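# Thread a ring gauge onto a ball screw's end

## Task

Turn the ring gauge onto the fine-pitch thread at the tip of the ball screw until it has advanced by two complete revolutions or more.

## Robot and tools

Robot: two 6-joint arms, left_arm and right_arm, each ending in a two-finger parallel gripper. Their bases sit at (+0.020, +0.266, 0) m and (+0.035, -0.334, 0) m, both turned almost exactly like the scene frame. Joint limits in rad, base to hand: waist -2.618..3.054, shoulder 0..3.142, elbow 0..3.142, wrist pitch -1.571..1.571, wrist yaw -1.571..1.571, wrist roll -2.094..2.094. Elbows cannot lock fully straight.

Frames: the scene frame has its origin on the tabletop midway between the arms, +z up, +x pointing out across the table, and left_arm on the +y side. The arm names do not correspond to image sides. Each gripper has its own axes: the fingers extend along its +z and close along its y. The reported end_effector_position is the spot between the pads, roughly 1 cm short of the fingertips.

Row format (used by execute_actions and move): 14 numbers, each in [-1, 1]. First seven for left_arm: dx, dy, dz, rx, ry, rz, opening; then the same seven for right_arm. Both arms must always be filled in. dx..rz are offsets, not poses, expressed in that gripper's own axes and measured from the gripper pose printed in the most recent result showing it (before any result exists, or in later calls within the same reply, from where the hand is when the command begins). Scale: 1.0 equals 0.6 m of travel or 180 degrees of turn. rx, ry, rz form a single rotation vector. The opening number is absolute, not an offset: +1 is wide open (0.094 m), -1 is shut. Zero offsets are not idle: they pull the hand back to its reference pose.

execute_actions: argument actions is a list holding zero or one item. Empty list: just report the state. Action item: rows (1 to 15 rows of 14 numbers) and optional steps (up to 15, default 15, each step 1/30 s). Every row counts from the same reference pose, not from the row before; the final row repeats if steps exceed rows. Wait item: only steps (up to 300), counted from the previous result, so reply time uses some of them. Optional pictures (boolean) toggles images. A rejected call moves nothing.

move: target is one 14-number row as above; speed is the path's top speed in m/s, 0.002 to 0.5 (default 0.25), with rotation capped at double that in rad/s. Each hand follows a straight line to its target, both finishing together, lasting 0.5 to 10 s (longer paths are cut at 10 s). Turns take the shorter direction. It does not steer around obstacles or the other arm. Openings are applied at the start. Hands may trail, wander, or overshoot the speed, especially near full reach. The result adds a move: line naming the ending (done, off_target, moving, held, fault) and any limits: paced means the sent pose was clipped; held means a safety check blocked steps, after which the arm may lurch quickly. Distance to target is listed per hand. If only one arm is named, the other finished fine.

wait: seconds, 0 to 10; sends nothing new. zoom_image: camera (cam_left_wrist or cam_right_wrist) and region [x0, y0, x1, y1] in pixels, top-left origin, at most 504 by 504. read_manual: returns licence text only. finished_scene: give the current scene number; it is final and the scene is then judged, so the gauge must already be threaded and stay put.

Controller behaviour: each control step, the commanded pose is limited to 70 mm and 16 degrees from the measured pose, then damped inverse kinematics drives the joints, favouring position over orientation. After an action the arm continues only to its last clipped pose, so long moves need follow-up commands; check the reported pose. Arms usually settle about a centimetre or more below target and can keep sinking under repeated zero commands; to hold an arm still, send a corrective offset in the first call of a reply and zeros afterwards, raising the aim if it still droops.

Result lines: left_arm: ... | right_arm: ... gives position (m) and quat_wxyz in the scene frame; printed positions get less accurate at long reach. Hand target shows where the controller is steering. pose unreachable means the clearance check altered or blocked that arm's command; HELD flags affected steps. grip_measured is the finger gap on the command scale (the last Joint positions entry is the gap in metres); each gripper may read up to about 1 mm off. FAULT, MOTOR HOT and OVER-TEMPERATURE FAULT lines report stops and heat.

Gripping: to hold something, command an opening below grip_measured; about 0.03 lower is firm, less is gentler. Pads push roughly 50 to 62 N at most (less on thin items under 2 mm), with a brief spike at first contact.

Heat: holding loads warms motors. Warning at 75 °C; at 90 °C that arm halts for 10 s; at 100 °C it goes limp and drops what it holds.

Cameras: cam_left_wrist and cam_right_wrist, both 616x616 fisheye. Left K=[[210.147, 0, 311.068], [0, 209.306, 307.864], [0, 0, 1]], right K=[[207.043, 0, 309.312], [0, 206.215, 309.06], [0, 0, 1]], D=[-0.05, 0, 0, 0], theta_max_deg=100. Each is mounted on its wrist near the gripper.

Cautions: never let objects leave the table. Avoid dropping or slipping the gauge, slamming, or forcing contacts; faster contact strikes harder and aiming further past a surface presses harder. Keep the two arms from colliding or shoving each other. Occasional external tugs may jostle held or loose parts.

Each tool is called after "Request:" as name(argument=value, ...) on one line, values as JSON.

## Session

Request:
execute_actions(actions=[])

Scene clock: 0.00 s of 5200.00 s.
left_arm: end_effector_position=(+0.5436, +0.0756, +0.2730) grip_measured=+1.000 end_effector_quat_wxyz=(+0.590, +0.664, +0.379, +0.259) | right_arm: end_effector_position=(+0.0793, -0.1306, +0.1391) grip_measured=+1.000 end_effector_quat_wxyz=(+0.007, +0.831, -0.556, +0.017)
Joint positions: left_arm=[-0.218  1.792  1.313  0.292  0.409  1.541  0.094] | right_arm=[ 1.363  1.35   1.155 -1.401  0.027 -0.59   0.094]
Joint velocities: left_arm=[ 0.007 -0.007  0.007 -0.081 -0.022 -0.051  0.   ] | right_arm=[ 0.017  0.012 -0.002 -0.022 -0.066  0.022  0.   ]
Motor temperatures (°C, as the motors report them): left_arm=[29 35 40 41 28 28] | right_arm=[28 39 35 47 30 29]
Hand target (left_arm): +0.543, +0.075, +0.271; +0.587, +0.667, +0.384, +0.253
Hand target (right_arm): +0.079, -0.129, +0.142; +0.001, +0.831, -0.556, +0.013

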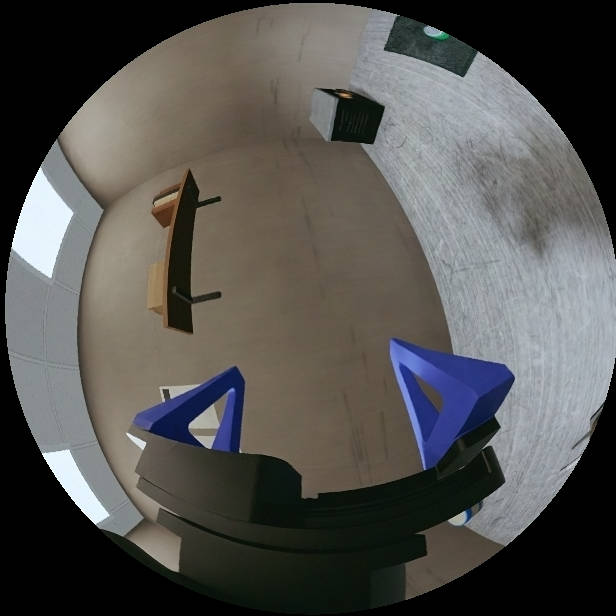

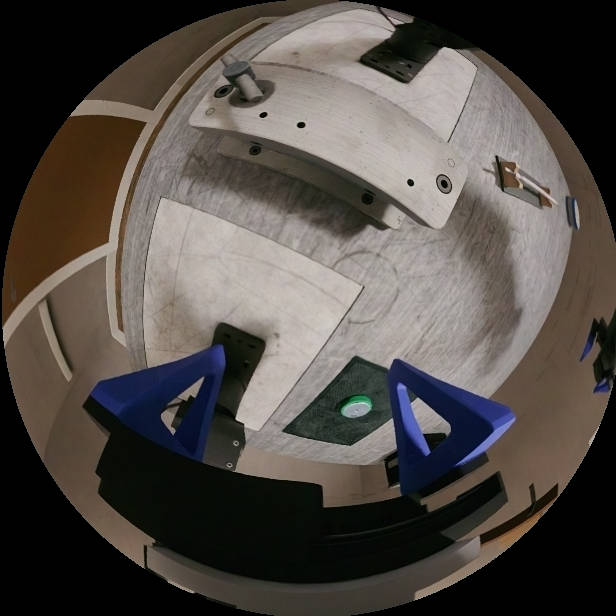

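Request:
move(target=[-0.0243,-0.236,-0.436,0.2106,0.480,-0.540,1, 0.275,-0.105,-0.02,0,0,0.49,1], speed=0.3)

Scene clock: 55.40 s of 5200.00 s.
left_arm: end_effector_position=(+0.3006, +0.2175, +0.1799) grip_measured=+1.000 end_effector_quat_wxyz=(+0.008, +0.001, +1.000, +0.003) | right_arm: end_effector_position=(+0.1950, -0.2614, +0.1526) grip_measured=+1.000 end_effector_quat_wxyz=(+0.001, -0.217, +0.976, -0.017)
Joint positions: left_arm=[-0.175  1.621  1.564 -1.498 -0.008 -0.177  0.094] | right_arm=[ 0.441  1.214  1.112 -1.475  0.033  0.012  0.094]
Joint velocities: left_arm=[-0.037 -0.032 -0.002 -0.007 -0.022 -0.007  0.   ] | right_arm=[-0.007  0.002  0.002 -0.007  0.007 -0.022  0.   ]
Motor temperatures (°C, as the motors report them): left_arm=[29 44 44 45 28 28] | right_arm=[28 39 38 42 30 29]
Hand target (left_arm): +0.301, +0.218, +0.181; +0.002, -0.008, +1.000, -0.000
Hand target (right_arm): +0.199, -0.261, +0.157; +0.006, -0.210, +0.978, -0.016
Off the commanded pose (left_arm): 0.002 m, 1 deg.
Off the commanded pose (right_arm): 0.008 m, 1 deg.
After step 90, 47.90 s passed at rest.
move: done

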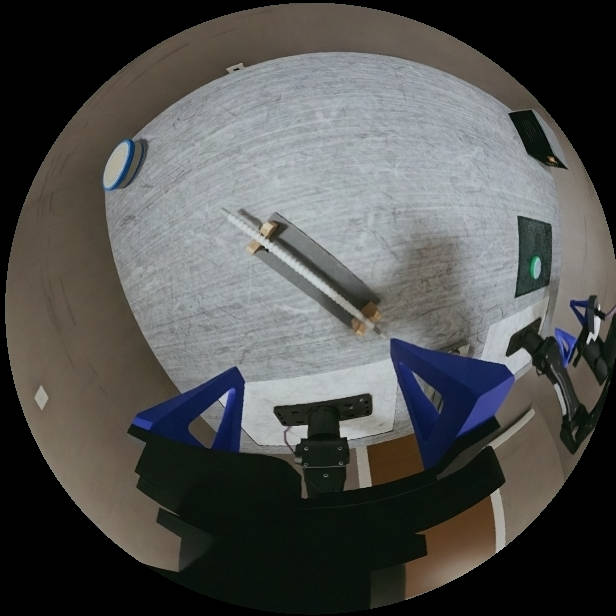

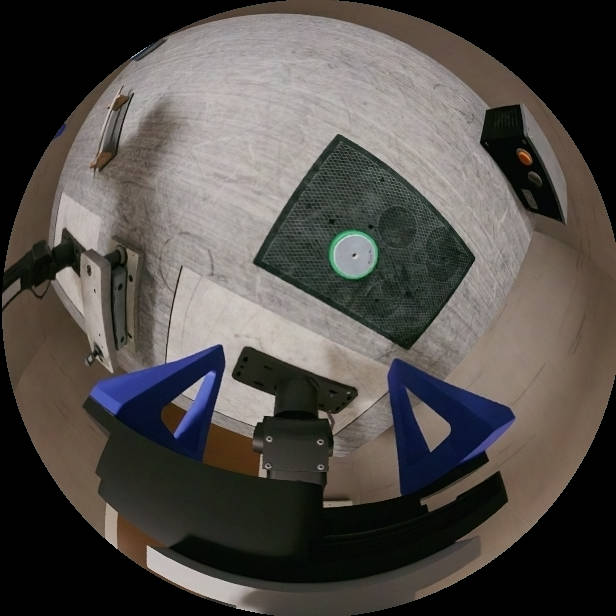

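Request:
zoom_image(camera="cam_left_wrist", region=[210, 190, 400, 350])

Region (210, 190, 400, 350) of cam_left_wrist's 616x616 image, scaled by 2.653, with more detail than that image has; it fills the top 424 rows of this view, and the rest is white.

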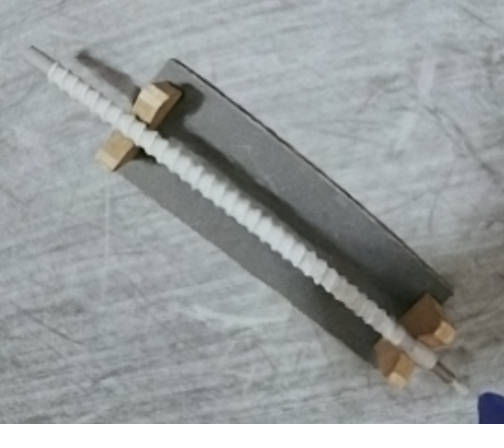

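Request:
move(target=[0.0043,-0.0175,0.133,0,0,0.705,0.1, -0.063,-0.077,0.12,0,0,0,1], speed=0.35)

Scene clock: 82.83 s of 5200.00 s.
left_arm: end_effector_position=(+0.3025, +0.2098, +0.1026) grip_measured=+0.102 end_effector_quat_wxyz=(+0.002, +0.890, +0.455, +0.011) | right_arm: end_effector_position=(+0.2483, -0.2888, +0.0856) grip_measured=+1.000 end_effector_quat_wxyz=(+0.004, -0.219, +0.976, -0.016)
Joint positions: left_arm=[-0.202  1.621  1.256 -1.187 -0.011  1.991  0.052] | right_arm=[ 0.219  1.374  0.96  -1.15   0.033 -0.212  0.094]
Joint velocities: left_arm=[-0.007 -0.007  0.017 -0.007  0.066  0.022 -0.001] | right_arm=[-0.012 -0.017 -0.002 -0.037 -0.007  0.037  0.   ]
Motor temperatures (°C, as the motors report them): left_arm=[29 41 43 41 28 28] | right_arm=[28 38 39 40 30 29]
Hand target (left_arm): +0.298, +0.208, +0.100; +0.002, +0.895, +0.446, +0.008
Hand target (right_arm): +0.248, -0.291, +0.082; +0.001, -0.217, +0.976, -0.016
Off the commanded pose (left_arm): 0.005 m, 1 deg.
Off the commanded pose (right_arm): 0.004 m, 0 deg.
After step 90, 20.60 s passed at rest.
move: done

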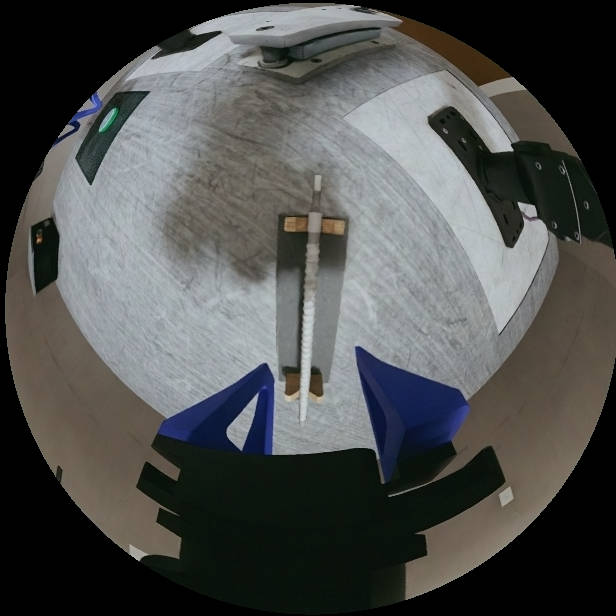

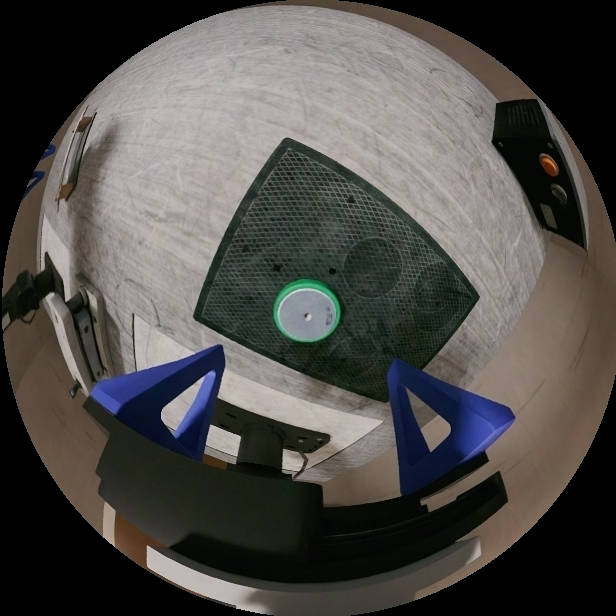

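Request:
move(target=[0.008,-0.004,0.088,0,0,0.027,0.0, -0.005,0,0.068,0,0,0,0.5], speed=0.15)

Scene clock: 144.93 s of 5200.00 s.
left_arm: end_effector_position=(+0.3070, +0.2126, +0.0561) grip_measured=+0.002 end_effector_quat_wxyz=(+0.006, +0.906, +0.422, +0.019) | right_arm: end_effector_position=(+0.2510, -0.2881, +0.0477) grip_measured=+0.503 end_effector_quat_wxyz=(+0.004, -0.219, +0.976, -0.016)
Joint positions: left_arm=[-0.191  1.657  1.106 -0.982 -0.013  2.076  0.047] | right_arm=[ 0.219  1.424  0.846 -0.984  0.033 -0.213  0.071]
Joint velocities: left_arm=[ 0.027  0.012 -0.002  0.051 -0.037 -0.007  0.001] | right_arm=[-0.012 -0.012  0.002  0.007 -0.037  0.037 -0.002]
Motor temperatures (°C, as the motors report them): left_arm=[29 42 41 38 28 28] | right_arm=[28 38 37 37 30 28]
Hand target (left_arm): +0.304, +0.216, +0.050; -0.001, +0.907, +0.421, +0.012
Hand target (right_arm): +0.251, -0.289, +0.045; +0.004, -0.219, +0.976, -0.016
Off the commanded pose (left_arm): 0.007 m, 1 deg.
Off the commanded pose (right_arm): 0.003 m, 0 deg.
joint sent to its limit (left arm) — the command would take joint 6 (wrist roll) past its upper limit, so that joint was sent only as far as its limit.
After step 90, 58.07 s passed at rest.
move: done

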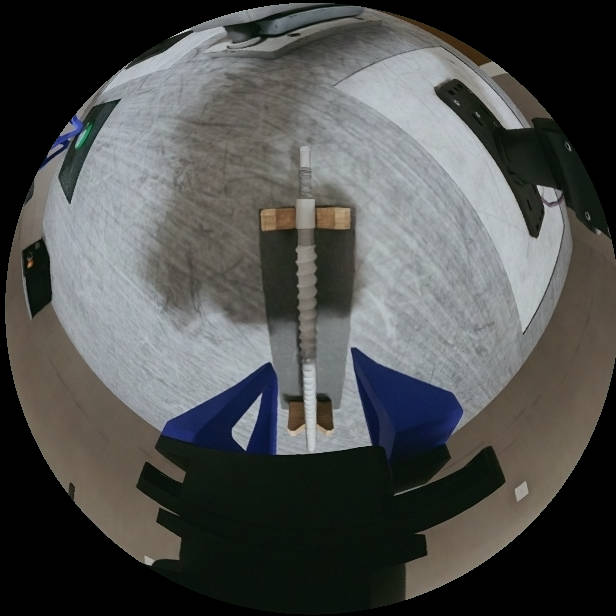

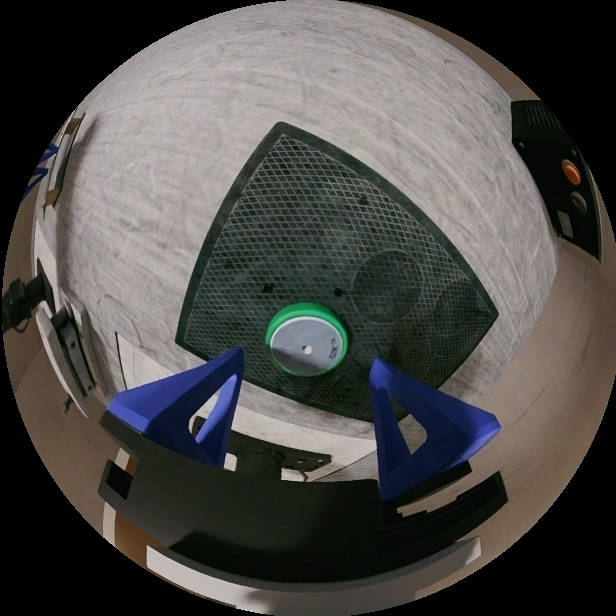

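Request:
move(target=[0,0.002,0.067,0,0,0,-0.3, 0,0,0.053,0,0,0,0.45], speed=0.08)

Scene clock: 152.23 s of 5200.00 s.
left_arm: end_effector_position=(+0.3141, +0.2112, +0.0232) grip_measured=-0.298 end_effector_quat_wxyz=(+0.012, +0.906, +0.421, +0.028) | right_arm: end_effector_position=(+0.2518, -0.2879, +0.0194) grip_measured=+0.453 end_effector_quat_wxyz=(+0.006, -0.219, +0.976, -0.016)
Joint positions: left_arm=[-0.191  1.712  1.026 -0.825 -0.013  2.077  0.033] | right_arm=[ 0.219  1.473  0.766 -0.853  0.033 -0.213  0.068]
Joint velocities: left_arm=[-0.002 -0.022  0.002  0.051 -0.007  0.007  0.   ] | right_arm=[ 0.007 -0.007  0.002  0.022 -0.037  0.007  0.   ]
Motor temperatures (°C, as the motors report them): left_arm=[29 41 41 38 28 28] | right_arm=[28 38 37 37 30 28]
Hand target (left_arm): +0.309, +0.213, +0.016; +0.006, +0.906, +0.422, +0.019
Hand target (right_arm): +0.251, -0.289, +0.016; +0.004, -0.219, +0.976, -0.016
Off the commanded pose (left_arm): 0.009 m, 1 deg.
Off the commanded pose (right_arm): 0.004 m, 0 deg.
After step 90, 3.27 s passed at rest.
move: done

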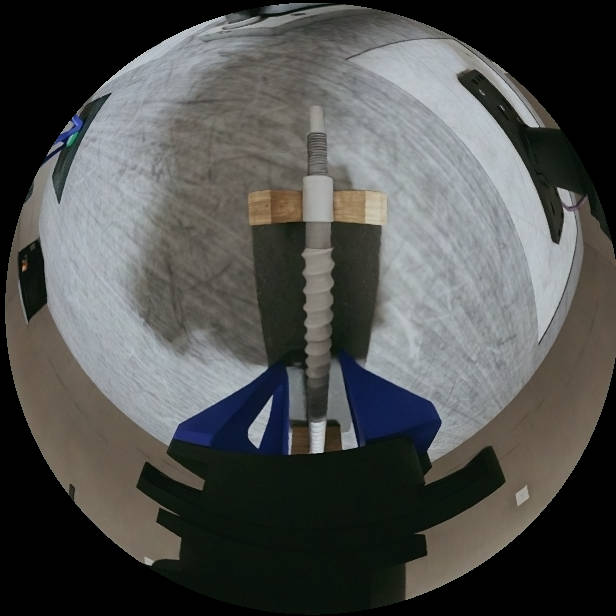

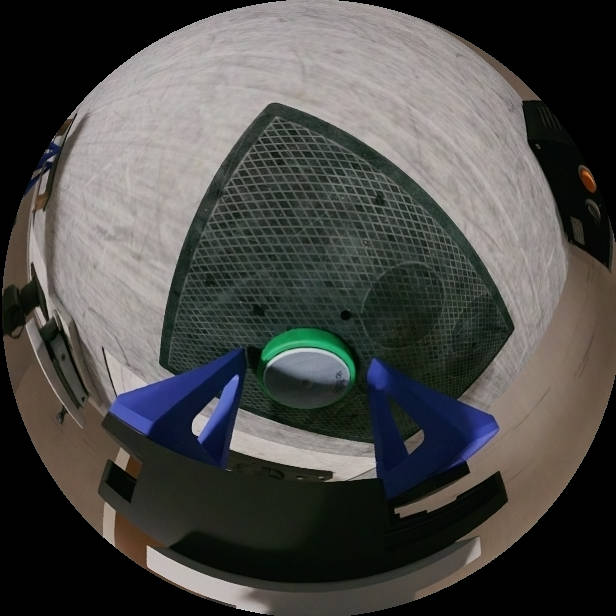

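Request:
execute_actions(actions=[{"rows":[[-0.0091,-0.0163,0.004,0.0125,-0.0069,0,-0.4,0,0,0,0,0,0,0.3],[-0.0091,-0.0163,0.004,0.0125,-0.0069,0,-0.45,0,0,0,0,0,0,0.25],[-0.0091,-0.0163,0.004,0.0125,-0.0069,0,-0.5,0,0,0,0,0,0,0.22],[-0.0091,-0.0163,0.004,0.0125,-0.0069,0,-0.55,0,0,0,0,0,0,0.19],[-0.0091,-0.0163,0.004,0.0125,-0.0069,0,-0.6,0,0,0,0,0,0,0.16],[-0.0091,-0.0163,0.004,0.0125,-0.0069,0,-0.64,0,0,0,0,0,0,0.14],[-0.0091,-0.0163,0.004,0.0125,-0.0069,0,-0.68,0,0,0,0,0,0,0.12],[-0.0091,-0.0163,0.004,0.0125,-0.0069,0,-0.71,0,0,0,0,0,0,0.105],[-0.0091,-0.0163,0.004,0.0125,-0.0069,0,-0.74,0,0,0,0,0,0,0.095],[-0.0091,-0.0163,0.004,0.0125,-0.0069,0,-0.77,0,0,0,0,0,0,0.085],[-0.0091,-0.0163,0.004,0.0125,-0.0069,0,-0.79,0,0,0,0,0,0,0.075],[-0.0091,-0.0163,0.004,0.0125,-0.0069,0,-0.81,0,0,0,0,0,0,0.065],[-0.0091,-0.0163,0.004,0.0125,-0.0069,0,-0.83,0,0,0,0,0,0,0.055],[-0.0091,-0.0163,0.004,0.0125,-0.0069,0,-0.85,0,0,0,0,0,0,0.05],[-0.0091,-0.0163,0.004,0.0125,-0.0069,0,-0.87,0,0,0,0,0,0,0.045]],"steps":15}], pictures=false)

Request:
execute_actions(actions=[{"rows":[[0,0,0,0,0,0,-0.88,0,0,0,0,0,0,0.045]],"steps":8}])

Scene clock: 179.03 s of 5200.00 s.
left_arm: end_effector_position=(+0.3109, +0.2126, +0.0230) grip_measured=-0.842 end_effector_quat_wxyz=(+0.006, +0.907, +0.421, +0.024) | right_arm: end_effector_position=(+0.2520, -0.2873, +0.0194) grip_measured=+0.075 end_effector_quat_wxyz=(+0.006, -0.219, +0.976, -0.015)
Joint positions: left_arm=[-0.191  1.712  1.026 -0.839 -0.017  2.077  0.007] | right_arm=[ 0.219  1.473  0.766 -0.851  0.03  -0.213  0.051]
Joint velocities: left_arm=[ 0.017 -0.017 -0.002  0.007 -0.022 -0.037 -0.001] | right_arm=[-0.002 -0.002 -0.007 -0.051  0.022 -0.081 -0.001]
Motor temperatures (°C, as the motors report them): left_arm=[29 41 41 37 28 28] | right_arm=[28 39 37 36 30 28]
Hand target (left_arm): +0.303, +0.213, +0.020; -0.001, +0.907, +0.422, +0.010
Hand target (right_arm): +0.252, -0.288, +0.019; +0.006, -0.219, +0.976, -0.016
Off the commanded pose (left_arm): 0.008 m, 2 deg.
Off the commanded pose (right_arm): 0.001 m, 0 deg.
Steps of this call (steps 1 to 90: nothing new was sent; then 23.30 s passed at rest; steps 91 to 105: all 15 steps of this action). Readings (end_effector_position):
91: left_arm (+0.3140, +0.2112, +0.0232) | right_arm (+0.2522, -0.2879, +0.0194)
92: left_arm (+0.3136, +0.2113, +0.0231) | right_arm (+0.2522, -0.2879, +0.0194)
94: left_arm (+0.3128, +0.2114, +0.0231) | right_arm (+0.2522, -0.2879, +0.0194)
98: left_arm (+0.3110, +0.2125, +0.0230) | right_arm (+0.2521, -0.2875, +0.0194)
105: the state above

Scene clock: 179.30 s of 5200.00 s.
left_arm: end_effector_position=(+0.3109, +0.2126, +0.0230) grip_measured=-0.842 end_effector_quat_wxyz=(+0.006, +0.907, +0.421, +0.024) | right_arm: end_effector_position=(+0.2520, -0.2873, +0.0194) grip_measured=+0.075 end_effector_quat_wxyz=(+0.006, -0.219, +0.976, -0.015)
Joint positions: left_arm=[-0.191  1.712  1.026 -0.839 -0.017  2.077  0.007] | right_arm=[ 0.219  1.473  0.766 -0.851  0.03  -0.213  0.051]
Joint velocities: left_arm=[-0.007 -0.017 -0.002 -0.022 -0.022 -0.022  0.001] | right_arm=[-0.007 -0.007 -0.007 -0.051 -0.022 -0.007 -0.001]
Motor temperatures (°C, as the motors report them): left_arm=[29 41 41 37 28 28] | right_arm=[28 39 37 36 30 28]
Hand target (left_arm): +0.311, +0.213, +0.023; +0.006, +0.907, +0.421, +0.024
Hand target (right_arm): +0.252, -0.287, +0.019; +0.006, -0.219, +0.976, -0.015
Off the commanded pose (left_arm): 0.000 m, 0 deg.
Off the commanded pose (right_arm): 0.000 m, 0 deg.
Steps of this call (steps 1 to 8: all 8 steps of this action). Readings (end_effector_position):
1: left_arm (+0.3109, +0.2126, +0.0230) | right_arm (+0.2520, -0.2873, +0.0194)
2: left_arm (+0.3109, +0.2126, +0.0230) | right_arm (+0.2520, -0.2873, +0.0194)
4: left_arm (+0.3109, +0.2126, +0.0230) | right_arm (+0.2520, -0.2873, +0.0194)
8: the state above

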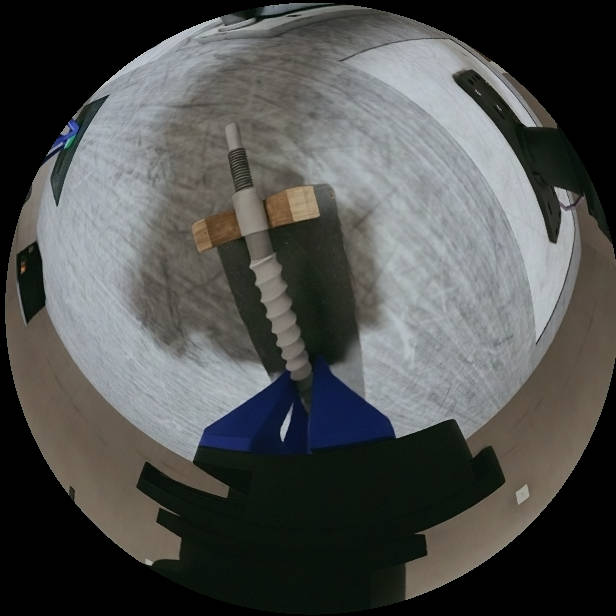

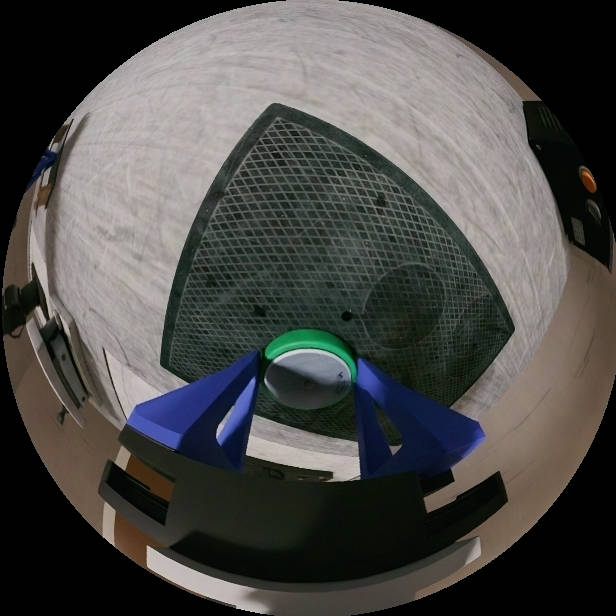

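Request:
move(target=[0,0,-0.17,0,0,0,-0.88, 0,0,-0.17,0,0,0,0.045], speed=0.12)

Scene clock: 187.90 s of 5200.00 s.
left_arm: end_effector_position=(+0.3077, +0.2132, +0.1147) grip_measured=-0.842 end_effector_quat_wxyz=(+0.002, +0.907, +0.421, +0.018) | right_arm: end_effector_position=(+0.2474, -0.2875, +0.1099) grip_measured=+0.075 end_effector_quat_wxyz=(-0.012, -0.218, +0.976, -0.015)
Joint positions: left_arm=[-0.191  1.622  1.305 -1.223 -0.017  2.077  0.007] | right_arm=[ 0.224  1.389  1.07  -1.275  0.03  -0.206  0.051]
Joint velocities: left_arm=[ 0.007 -0.007 -0.002  0.007  0.022 -0.007  0.   ] | right_arm=[-0.012  0.022  0.007 -0.037 -0.022  0.037 -0.   ]
Motor temperatures (°C, as the motors report them): left_arm=[29 41 42 37 28 28] | right_arm=[28 39 38 35 30 28]
Hand target (left_arm): +0.307, +0.211, +0.125; +0.007, +0.907, +0.421, +0.023
Hand target (right_arm): +0.251, -0.285, +0.121; +0.006, -0.219, +0.976, -0.015
Off the commanded pose (left_arm): 0.010 m, 1 deg.
Off the commanded pose (right_arm): 0.012 m, 2 deg.
After step 90, 4.13 s passed at rest.
move: off_target (right_arm)

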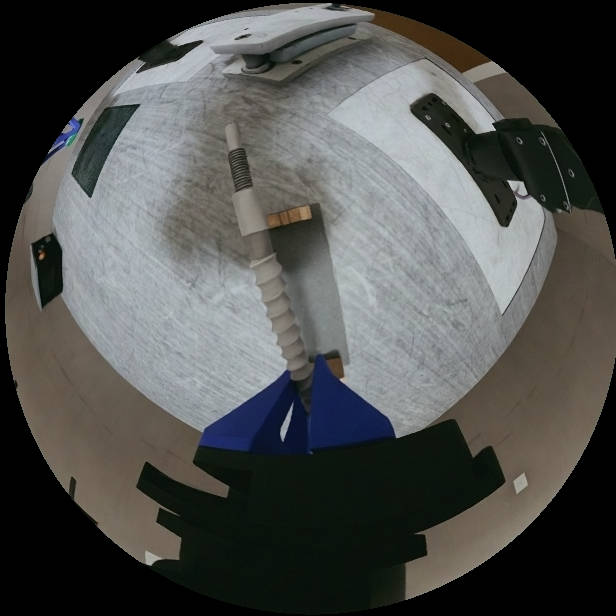

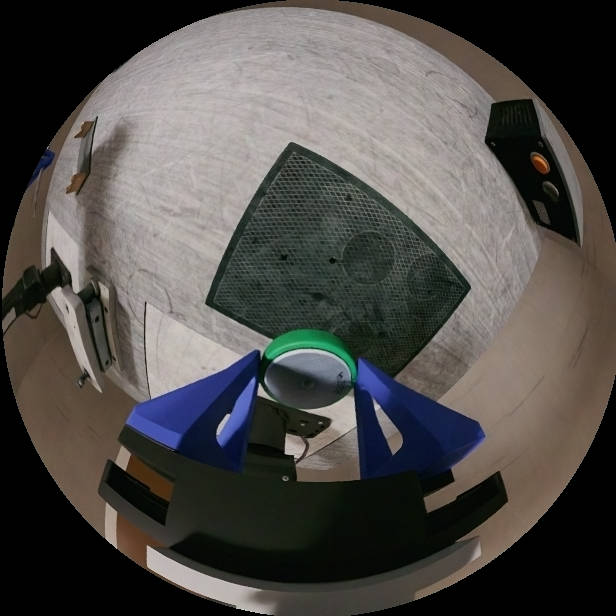

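Request:
move(target=[-0.1272,0.2977,-0.0873,-0.4610,-0.1988,-0.1620,-0.88, -0.2135,0.2995,-0.3173,-0.0540,-0.2855,-0.1008,0.045], speed=0.2)

Scene clock: 227.37 s of 5200.00 s.
left_arm: end_effector_position=(+0.3917, +0.0405, +0.1726) grip_measured=-0.842 end_effector_quat_wxyz=(+0.706, +0.528, +0.472, +0.030) | right_arm: end_effector_position=(+0.2871, -0.0724, +0.2693) grip_measured=+0.075 end_effector_quat_wxyz=(+0.359, -0.352, +0.853, +0.142)
Joint positions: left_arm=[-0.375  1.693  0.487  1.204  0.42   0.884  0.007] | right_arm=[ 0.807  1.281  1.331 -0.828  0.035  0.019  0.051]
Joint velocities: left_arm=[-0.017 -0.002 -0.007 -0.066  0.007 -0.066  0.   ] | right_arm=[-0.012  0.012 -0.007  0.007 -0.007 -0.051 -0.002]
Motor temperatures (°C, as the motors report them): left_arm=[29 43 43 36 28 28] | right_arm=[28 40 41 35 30 28]
Hand target (left_arm): +0.389, +0.039, +0.168; +0.705, +0.526, +0.475, +0.024
Hand target (right_arm): +0.293, -0.065, +0.293; +0.394, -0.347, +0.837, +0.155
Off the commanded pose (left_arm): 0.005 m, 1 deg.
Off the commanded pose (right_arm): 0.024 m, 5 deg.
After step 90, 31.60 s passed at rest.
move: off_target (right_arm)

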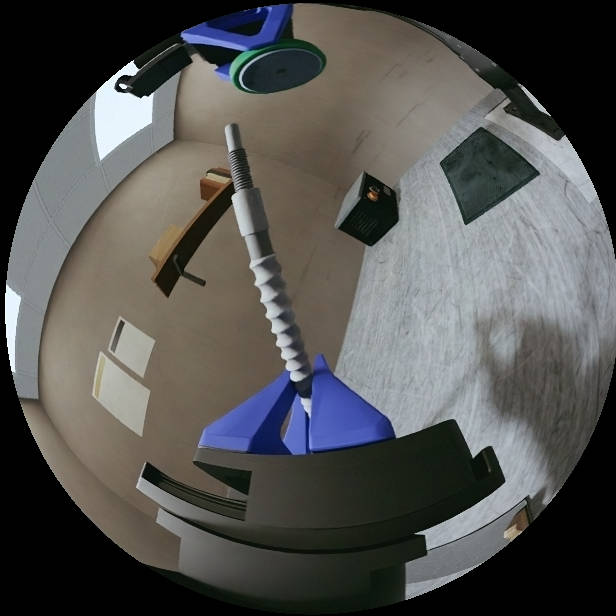

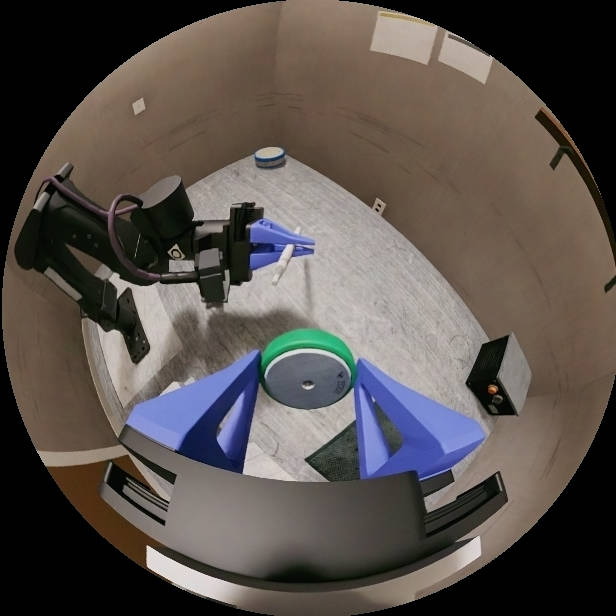

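Request:
zoom_image(camera="cam_right_wrist", region=[190, 190, 370, 370])

Region (190, 190, 370, 370) of cam_right_wrist's 616x616 image, scaled by 2.800, with more detail than that image has.

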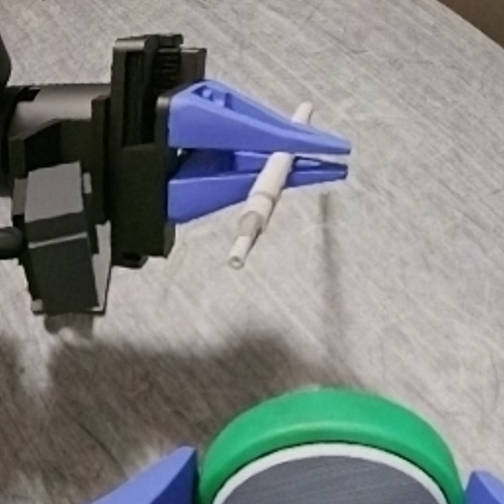

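Request:
execute_actions(actions=[{"rows":[[0,0,0,0,0,0,-0.88,-0.042,0.016,0.005,-0.0046,-0.028,0.001,0.045],[0,0,0,0,0,0,-0.88,-0.046,0.019,0.010,-0.005,-0.031,0.001,0.045],[0,0,0,0,0,0,-0.88,-0.050,0.022,0.015,-0.0055,-0.034,0.001,0.045],[0,0,0,0,0,0,-0.88,-0.054,0.025,0.020,-0.006,-0.037,0.001,0.045],[0,0,0,0,0,0,-0.88,-0.058,0.028,0.025,-0.0065,-0.040,0.001,0.045],[0,0,0,0,0,0,-0.88,-0.062,0.031,0.030,-0.007,-0.043,0.002,0.045],[0,0,0,0,0,0,-0.88,-0.066,0.034,0.035,-0.0075,-0.045,0.002,0.045],[0,0,0,0,0,0,-0.88,-0.070,0.037,0.040,-0.008,-0.047,0.002,0.045],[0,0,0,0,0,0,-0.88,-0.073,0.040,0.045,-0.0084,-0.049,0.002,0.045],[0,0,0,0,0,0,-0.88,-0.076,0.042,0.050,-0.0084,-0.051,0.002,0.045]],"steps":15}], pictures=false)

Request:
wait(seconds=0.5)

Request:
zoom_image(camera="cam_right_wrist", region=[220, 230, 400, 410])

Scene clock: 267.27 s of 5200.00 s.
left_arm: end_effector_position=(+0.3918, +0.0406, +0.1731) grip_measured=-0.842 end_effector_quat_wxyz=(+0.707, +0.527, +0.472, +0.030) | right_arm: end_effector_position=(+0.3011, -0.0255, +0.2609) grip_measured=+0.075 end_effector_quat_wxyz=(+0.386, -0.354, +0.836, +0.166)
Joint positions: left_arm=[-0.375  1.694  0.487  1.207  0.42   0.883  0.007] | right_arm=[ 0.87   1.38   1.316 -0.641  0.055  0.053  0.051]
Joint velocities: left_arm=[-0.022 -0.017 -0.012  0.022 -0.022 -0.007 -0.001] | right_arm=[-0.007  0.042 -0.046  0.081  0.022  0.051 -0.001]
Motor temperatures (°C, as the motors report them): left_arm=[29 40 41 44 28 28] | right_arm=[28 39 44 40 30 28]
Hand target (left_arm): +0.392, +0.041, +0.173; +0.706, +0.528, +0.472, +0.030
Hand target (right_arm): +0.307, -0.018, +0.281; +0.421, -0.341, +0.821, +0.181
Off the commanded pose (left_arm): 0.000 m, 0 deg.
Off the commanded pose (right_arm): 0.022 m, 5 deg.
Steps of this call (steps 1 to 90: nothing new was sent; then 36.40 s passed at rest; steps 91 to 105: all 15 steps of this action). Readings (end_effector_position):
91: left_arm (+0.3918, +0.0406, +0.1731) | right_arm (+0.2874, -0.0716, +0.2695)
92: left_arm (+0.3918, +0.0406, +0.1731) | right_arm (+0.2876, -0.0692, +0.2701)
94: left_arm (+0.3918, +0.0406, +0.1731) | right_arm (+0.2881, -0.0610, +0.2709)
98: left_arm (+0.3918, +0.0406, +0.1731) | right_arm (+0.2923, -0.0430, +0.2702)
105: the state above

Scene clock: 267.77 s of 5200.00 s.
left_arm: end_effector_position=(+0.3918, +0.0406, +0.1731) grip_measured=-0.842 end_effector_quat_wxyz=(+0.707, +0.527, +0.472, +0.030) | right_arm: end_effector_position=(+0.3042, -0.0234, +0.2641) grip_measured=+0.075 end_effector_quat_wxyz=(+0.395, -0.349, +0.833, +0.169)
Joint positions: left_arm=[-0.375  1.694  0.487  1.207  0.42   0.883  0.007] | right_arm=[ 0.87   1.381  1.314 -0.618  0.061  0.056  0.051]
Joint velocities: left_arm=[-0.012 -0.002 -0.012  0.037  0.007 -0.066 -0.   ] | right_arm=[ 0.007 -0.007  0.002  0.037 -0.037  0.007 -0.   ]
Motor temperatures (°C, as the motors report them): left_arm=[29 40 41 44 28 28] | right_arm=[28 39 44 40 30 28]
Hand target (left_arm): +0.392, +0.041, +0.173; +0.706, +0.528, +0.472, +0.030
Hand target (right_arm): +0.307, -0.018, +0.281; +0.421, -0.341, +0.821, +0.181
Off the commanded pose (left_arm): 0.000 m, 0 deg.
Off the commanded pose (right_arm): 0.018 m, 4 deg.
Steps of this call (steps 1 to 15: nothing new was sent). Readings (end_effector_position):
1: left_arm (+0.3918, +0.0406, +0.1731) | right_arm (+0.3017, -0.0252, +0.2606)
2: left_arm (+0.3918, +0.0406, +0.1731) | right_arm (+0.3020, -0.0251, +0.2609)
4: left_arm (+0.3918, +0.0406, +0.1731) | right_arm (+0.3029, -0.0244, +0.2622)
8: left_arm (+0.3918, +0.0406, +0.1731) | right_arm (+0.3039, -0.0237, +0.2636)
15: the state above

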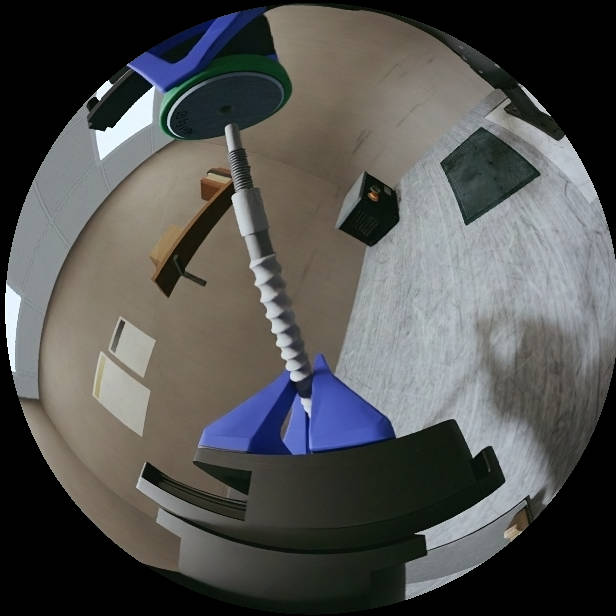

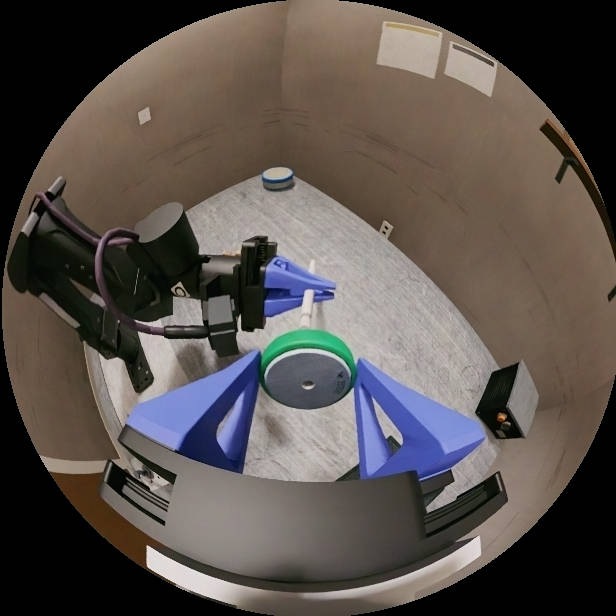

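Region (220, 230, 400, 410) of cam_right_wrist's 616x616 image, scaled by 2.800, with more detail than that image has.

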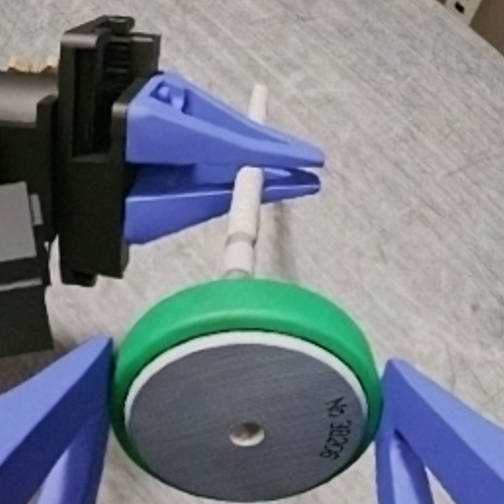

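Request:
zoom_image(camera="cam_left_wrist", region=[150, 50, 310, 210])

Region (150, 50, 310, 210) of cam_left_wrist's 616x616 image, scaled by 3.150, with more detail than that image has.

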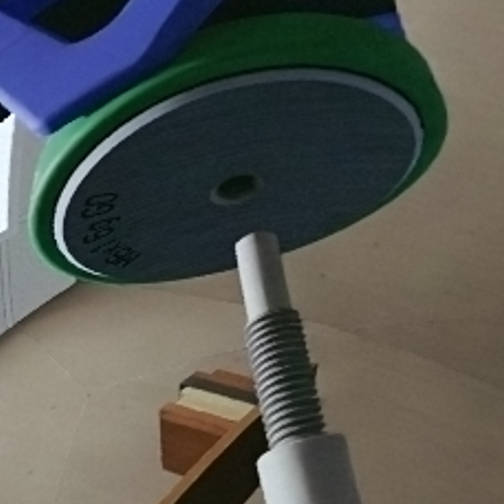

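Request:
execute_actions(actions=[{"rows":[[0.004,0.003,0,-0.0034,0.0044,0,-0.88,-0.029,0.003,-0.008,0,-0.021,0,0.045],[0.006,0.0047,0,-0.005,0.0065,0,-0.88,-0.030,0.003,-0.005,0,-0.021,0,0.045],[0.008,0.0063,0,-0.0068,0.0088,0,-0.88,-0.031,0.003,-0.003,0,-0.021,0,0.045],[0.010,0.008,0,-0.0085,0.011,0,-0.88,-0.032,0.003,0.0,0,-0.021,0,0.045],[0.012,0.0095,0,-0.0102,0.013,0,-0.88,-0.033,0.003,0.003,0,-0.021,0,0.045],[0.014,0.011,0,-0.012,0.0153,0,-0.88,-0.034,0.003,0.006,0,-0.021,0,0.045],[0.0163,0.0127,0,-0.0137,0.0176,0,-0.88,-0.035,0.003,0.009,0,-0.021,0,0.045],[0.0163,0.0127,0,-0.0137,0.0176,0,-0.88,-0.035,0.003,0.011,0,-0.021,0,0.045]],"steps":15}], pictures=false)

Request:
wait(seconds=0.4)

Request:
zoom_image(camera="cam_right_wrist", region=[220, 230, 400, 410])

Request:
zoom_image(camera="cam_left_wrist", region=[150, 50, 310, 210])

Scene clock: 318.30 s of 5200.00 s.
left_arm: end_effector_position=(+0.3992, +0.0483, +0.1731) grip_measured=-0.842 end_effector_quat_wxyz=(+0.705, +0.513, +0.487, +0.051) | right_arm: end_effector_position=(+0.3099, -0.0166, +0.2534) grip_measured=+0.075 end_effector_quat_wxyz=(+0.388, -0.351, +0.836, +0.165)
Joint positions: left_arm=[-0.375  1.694  0.487  1.207  0.36   0.883  0.007] | right_arm=[ 0.87   1.42   1.314 -0.596  0.061  0.056  0.051]
Joint velocities: left_arm=[-0.007  0.002  0.002 -0.037 -0.037  0.066 -0.   ] | right_arm=[-0.017  0.002 -0.007  0.066 -0.051 -0.037 -0.   ]
Motor temperatures (°C, as the motors report them): left_arm=[29 41 41 45 28 28] | right_arm=[28 40 42 44 30 28]
Hand target (left_arm): +0.401, +0.049, +0.173; +0.705, +0.510, +0.490, +0.055
Hand target (right_arm): +0.315, -0.010, +0.276; +0.422, -0.343, +0.820, +0.179
Off the commanded pose (left_arm): 0.002 m, 1 deg.
Off the commanded pose (right_arm): 0.025 m, 5 deg.
Steps of this call (steps 1 to 90: nothing new was sent; then 47.03 s passed at rest; steps 91 to 105: all 15 steps of this action). Readings (end_effector_position):
91: left_arm (+0.3920, +0.0408, +0.1731) | right_arm (+0.3043, -0.0234, +0.2642)
92: left_arm (+0.3923, +0.0411, +0.1731) | right_arm (+0.3044, -0.0233, +0.2644)
94: left_arm (+0.3936, +0.0423, +0.1731) | right_arm (+0.3046, -0.0230, +0.2644)
98: left_arm (+0.3968, +0.0457, +0.1731) | right_arm (+0.3075, -0.0195, +0.2610)
105: the state above

Scene clock: 318.70 s of 5200.00 s.
left_arm: end_effector_position=(+0.3998, +0.0489, +0.1731) grip_measured=-0.842 end_effector_quat_wxyz=(+0.705, +0.511, +0.488, +0.053) | right_arm: end_effector_position=(+0.3104, -0.0160, +0.2542) grip_measured=+0.075 end_effector_quat_wxyz=(+0.390, -0.350, +0.835, +0.166)
Joint positions: left_arm=[-0.375  1.694  0.487  1.207  0.355  0.883  0.007] | right_arm=[ 0.87   1.42   1.314 -0.591  0.061  0.056  0.051]
Joint velocities: left_arm=[-0.012 -0.012  0.002 -0.022 -0.007 -0.037  0.   ] | right_arm=[-0.007 -0.002 -0.017 -0.022 -0.037 -0.081  0.   ]
Motor temperatures (°C, as the motors report them): left_arm=[29 41 41 45 28 28] | right_arm=[28 40 42 44 30 28]
Hand target (left_arm): +0.401, +0.049, +0.173; +0.705, +0.510, +0.490, +0.055
Hand target (right_arm): +0.315, -0.010, +0.276; +0.422, -0.343, +0.820, +0.179
Off the commanded pose (left_arm): 0.001 m, 0 deg.
Off the commanded pose (right_arm): 0.024 m, 4 deg.
Steps of this call (steps 1 to 12: nothing new was sent). Readings (end_effector_position):
1: left_arm (+0.3994, +0.0484, +0.1731) | right_arm (+0.3100, -0.0164, +0.2536)
2: left_arm (+0.3995, +0.0485, +0.1731) | right_arm (+0.3102, -0.0162, +0.2539)
4: left_arm (+0.3996, +0.0487, +0.1731) | right_arm (+0.3102, -0.0162, +0.2539)
8: left_arm (+0.3997, +0.0488, +0.1731) | right_arm (+0.3104, -0.0160, +0.2542)
12: the state above

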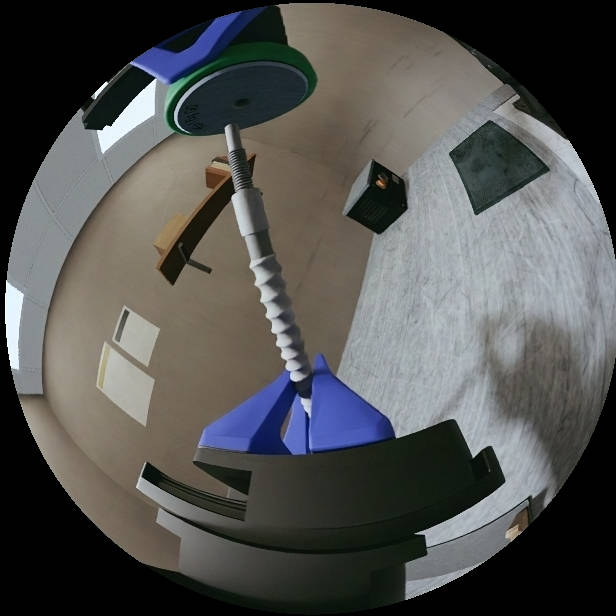

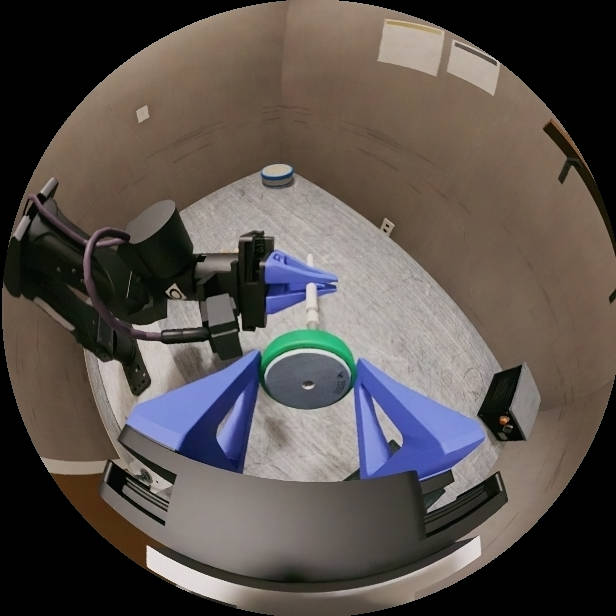

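Region (220, 230, 400, 410) of cam_right_wrist's 616x616 image, scaled by 2.800, with more detail than that image has.

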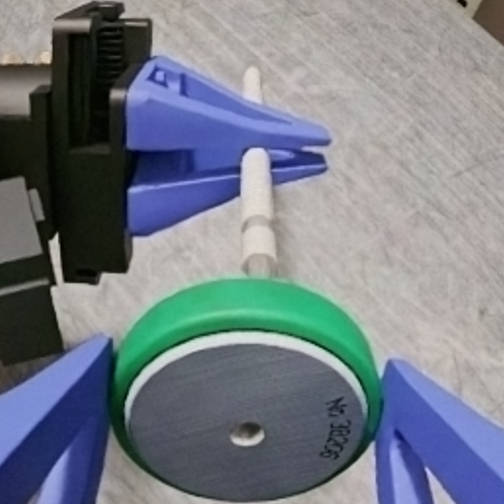

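Region (150, 50, 310, 210) of cam_left_wrist's 616x616 image, scaled by 3.150, with more detail than that image has.

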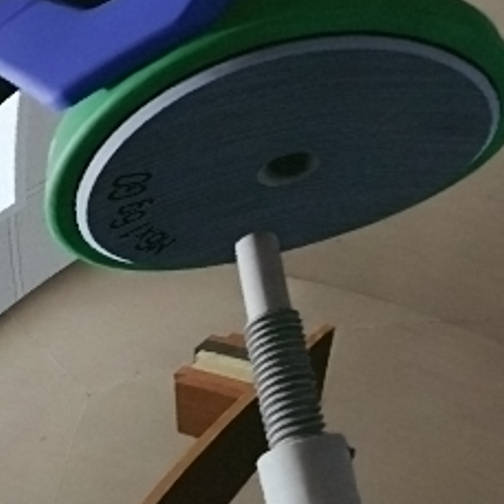

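Request:
execute_actions(actions=[{"rows":[[0,0,0,0,0,0,-0.88,-0.038,0.0,-0.0138,0.0,-0.026,0,0.045],[0,0,0,0,0,0,-0.88,-0.041,-0.001,-0.0138,0.0015,-0.028,0,0.045],[0,0,0,0,0,0,-0.88,-0.044,-0.002,-0.0138,0.003,-0.030,0,0.045],[0,0,0,0,0,0,-0.88,-0.0467,-0.0027,-0.0138,0.0039,-0.0324,0,0.045]],"steps":15}], pictures=false)

Request:
wait(seconds=0.3)

Request:
zoom_image(camera="cam_right_wrist", region=[220, 230, 400, 410])

Request:
zoom_image(camera="cam_left_wrist", region=[150, 50, 310, 210])

Scene clock: 335.30 s of 5200.00 s.
left_arm: end_effector_position=(+0.3998, +0.0489, +0.1731) grip_measured=-0.842 end_effector_quat_wxyz=(+0.705, +0.511, +0.488, +0.053) | right_arm: end_effector_position=(+0.3140, -0.0145, +0.2587) grip_measured=+0.075 end_effector_quat_wxyz=(+0.401, -0.346, +0.832, +0.167)
Joint positions: left_arm=[-0.375  1.694  0.487  1.207  0.355  0.883  0.007] | right_arm=[ 0.87   1.42   1.314 -0.568  0.071  0.056  0.051]
Joint velocities: left_arm=[-0.007 -0.017 -0.012  0.081 -0.007 -0.022  0.001] | right_arm=[-0.012  0.002  0.007  0.037  0.022 -0.022 -0.   ]
Motor temperatures (°C, as the motors report them): left_arm=[29 41 41 45 28 28] | right_arm=[28 40 43 44 30 28]
Hand target (left_arm): +0.400, +0.049, +0.173; +0.705, +0.511, +0.488, +0.053
Hand target (right_arm): +0.319, -0.010, +0.281; +0.434, -0.338, +0.816, +0.178
Off the commanded pose (left_arm): 0.000 m, 0 deg.
Off the commanded pose (right_arm): 0.024 m, 4 deg.
Steps of this call (steps 1 to 90: nothing new was sent; then 13.10 s passed at rest; steps 91 to 105: all 15 steps of this action). Readings (end_effector_position):
91: left_arm (+0.3998, +0.0489, +0.1731) | right_arm (+0.3104, -0.0160, +0.2543)
92: left_arm (+0.3998, +0.0489, +0.1731) | right_arm (+0.3106, -0.0158, +0.2545)
94: left_arm (+0.3998, +0.0489, +0.1731) | right_arm (+0.3113, -0.0156, +0.2553)
98: left_arm (+0.3998, +0.0489, +0.1731) | right_arm (+0.3131, -0.0149, +0.2575)
105: the state above

Scene clock: 335.60 s of 5200.00 s.
left_arm: end_effector_position=(+0.3998, +0.0489, +0.1731) grip_measured=-0.842 end_effector_quat_wxyz=(+0.705, +0.511, +0.488, +0.053) | right_arm: end_effector_position=(+0.3142, -0.0144, +0.2589) grip_measured=+0.075 end_effector_quat_wxyz=(+0.402, -0.346, +0.831, +0.167)
Joint positions: left_arm=[-0.375  1.694  0.487  1.207  0.355  0.883  0.007] | right_arm=[ 0.87   1.42   1.314 -0.568  0.072  0.056  0.051]
Joint velocities: left_arm=[ 0.002  0.012 -0.022  0.022  0.051  0.022 -0.001] | right_arm=[ 0.002 -0.007 -0.002 -0.022  0.022 -0.022 -0.003]
Motor temperatures (°C, as the motors report them): left_arm=[29 41 41 45 28 28] | right_arm=[28 40 43 44 30 28]
Hand target (left_arm): +0.400, +0.049, +0.173; +0.705, +0.511, +0.488, +0.053
Hand target (right_arm): +0.319, -0.010, +0.281; +0.434, -0.338, +0.816, +0.178
Off the commanded pose (left_arm): 0.000 m, 0 deg.
Off the commanded pose (right_arm): 0.024 m, 4 deg.
Steps of this call (steps 1 to 9: nothing new was sent). Readings (end_effector_position):
1: left_arm (+0.3998, +0.0489, +0.1731) | right_arm (+0.3140, -0.0145, +0.2587)
2: left_arm (+0.3998, +0.0489, +0.1731) | right_arm (+0.3141, -0.0144, +0.2588)
4: left_arm (+0.3998, +0.0489, +0.1731) | right_arm (+0.3141, -0.0144, +0.2588)
8: left_arm (+0.3998, +0.0489, +0.1731) | right_arm (+0.3142, -0.0144, +0.2589)
9: the state above

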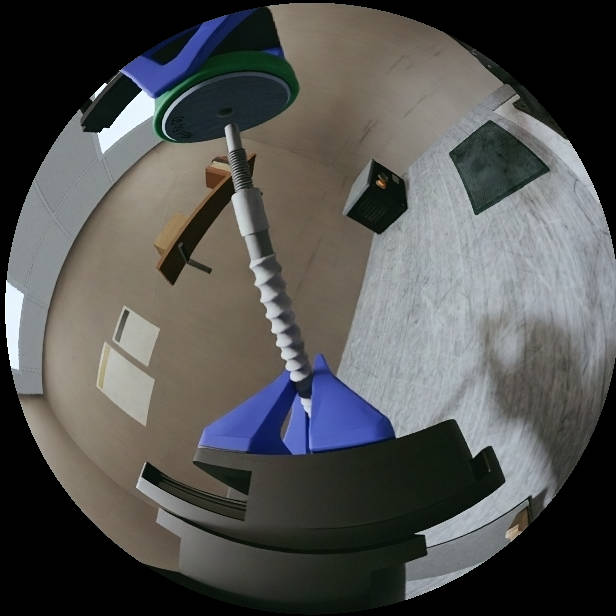

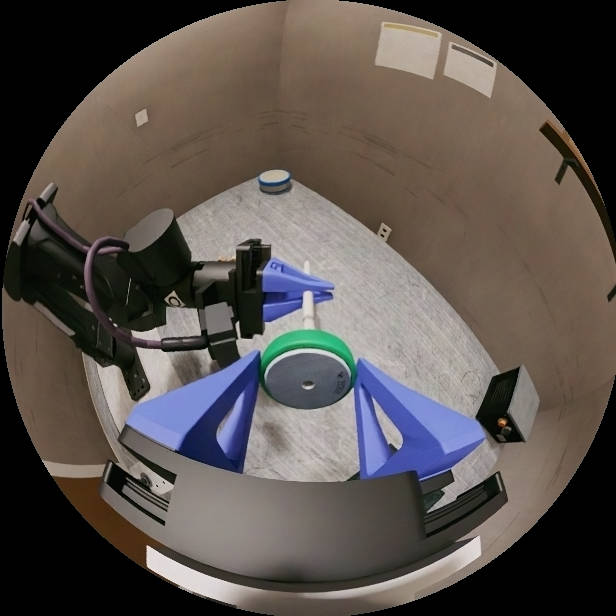

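Region (220, 230, 400, 410) of cam_right_wrist's 616x616 image, scaled by 2.800, with more detail than that image has.

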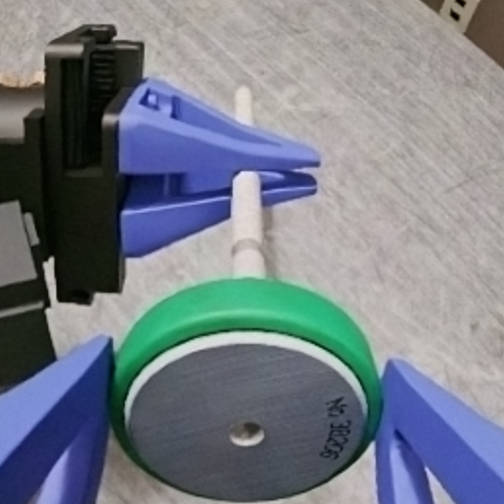

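Region (150, 50, 310, 210) of cam_left_wrist's 616x616 image, scaled by 3.150, with more detail than that image has.

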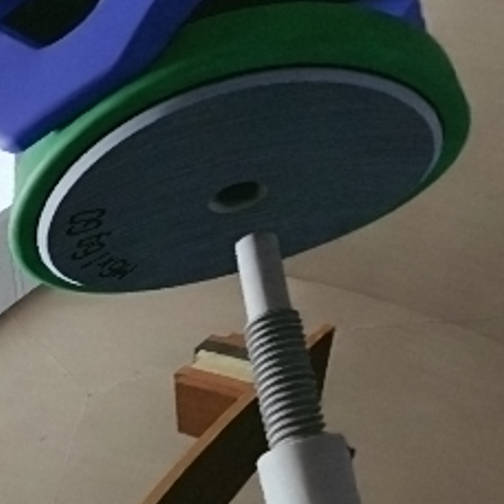

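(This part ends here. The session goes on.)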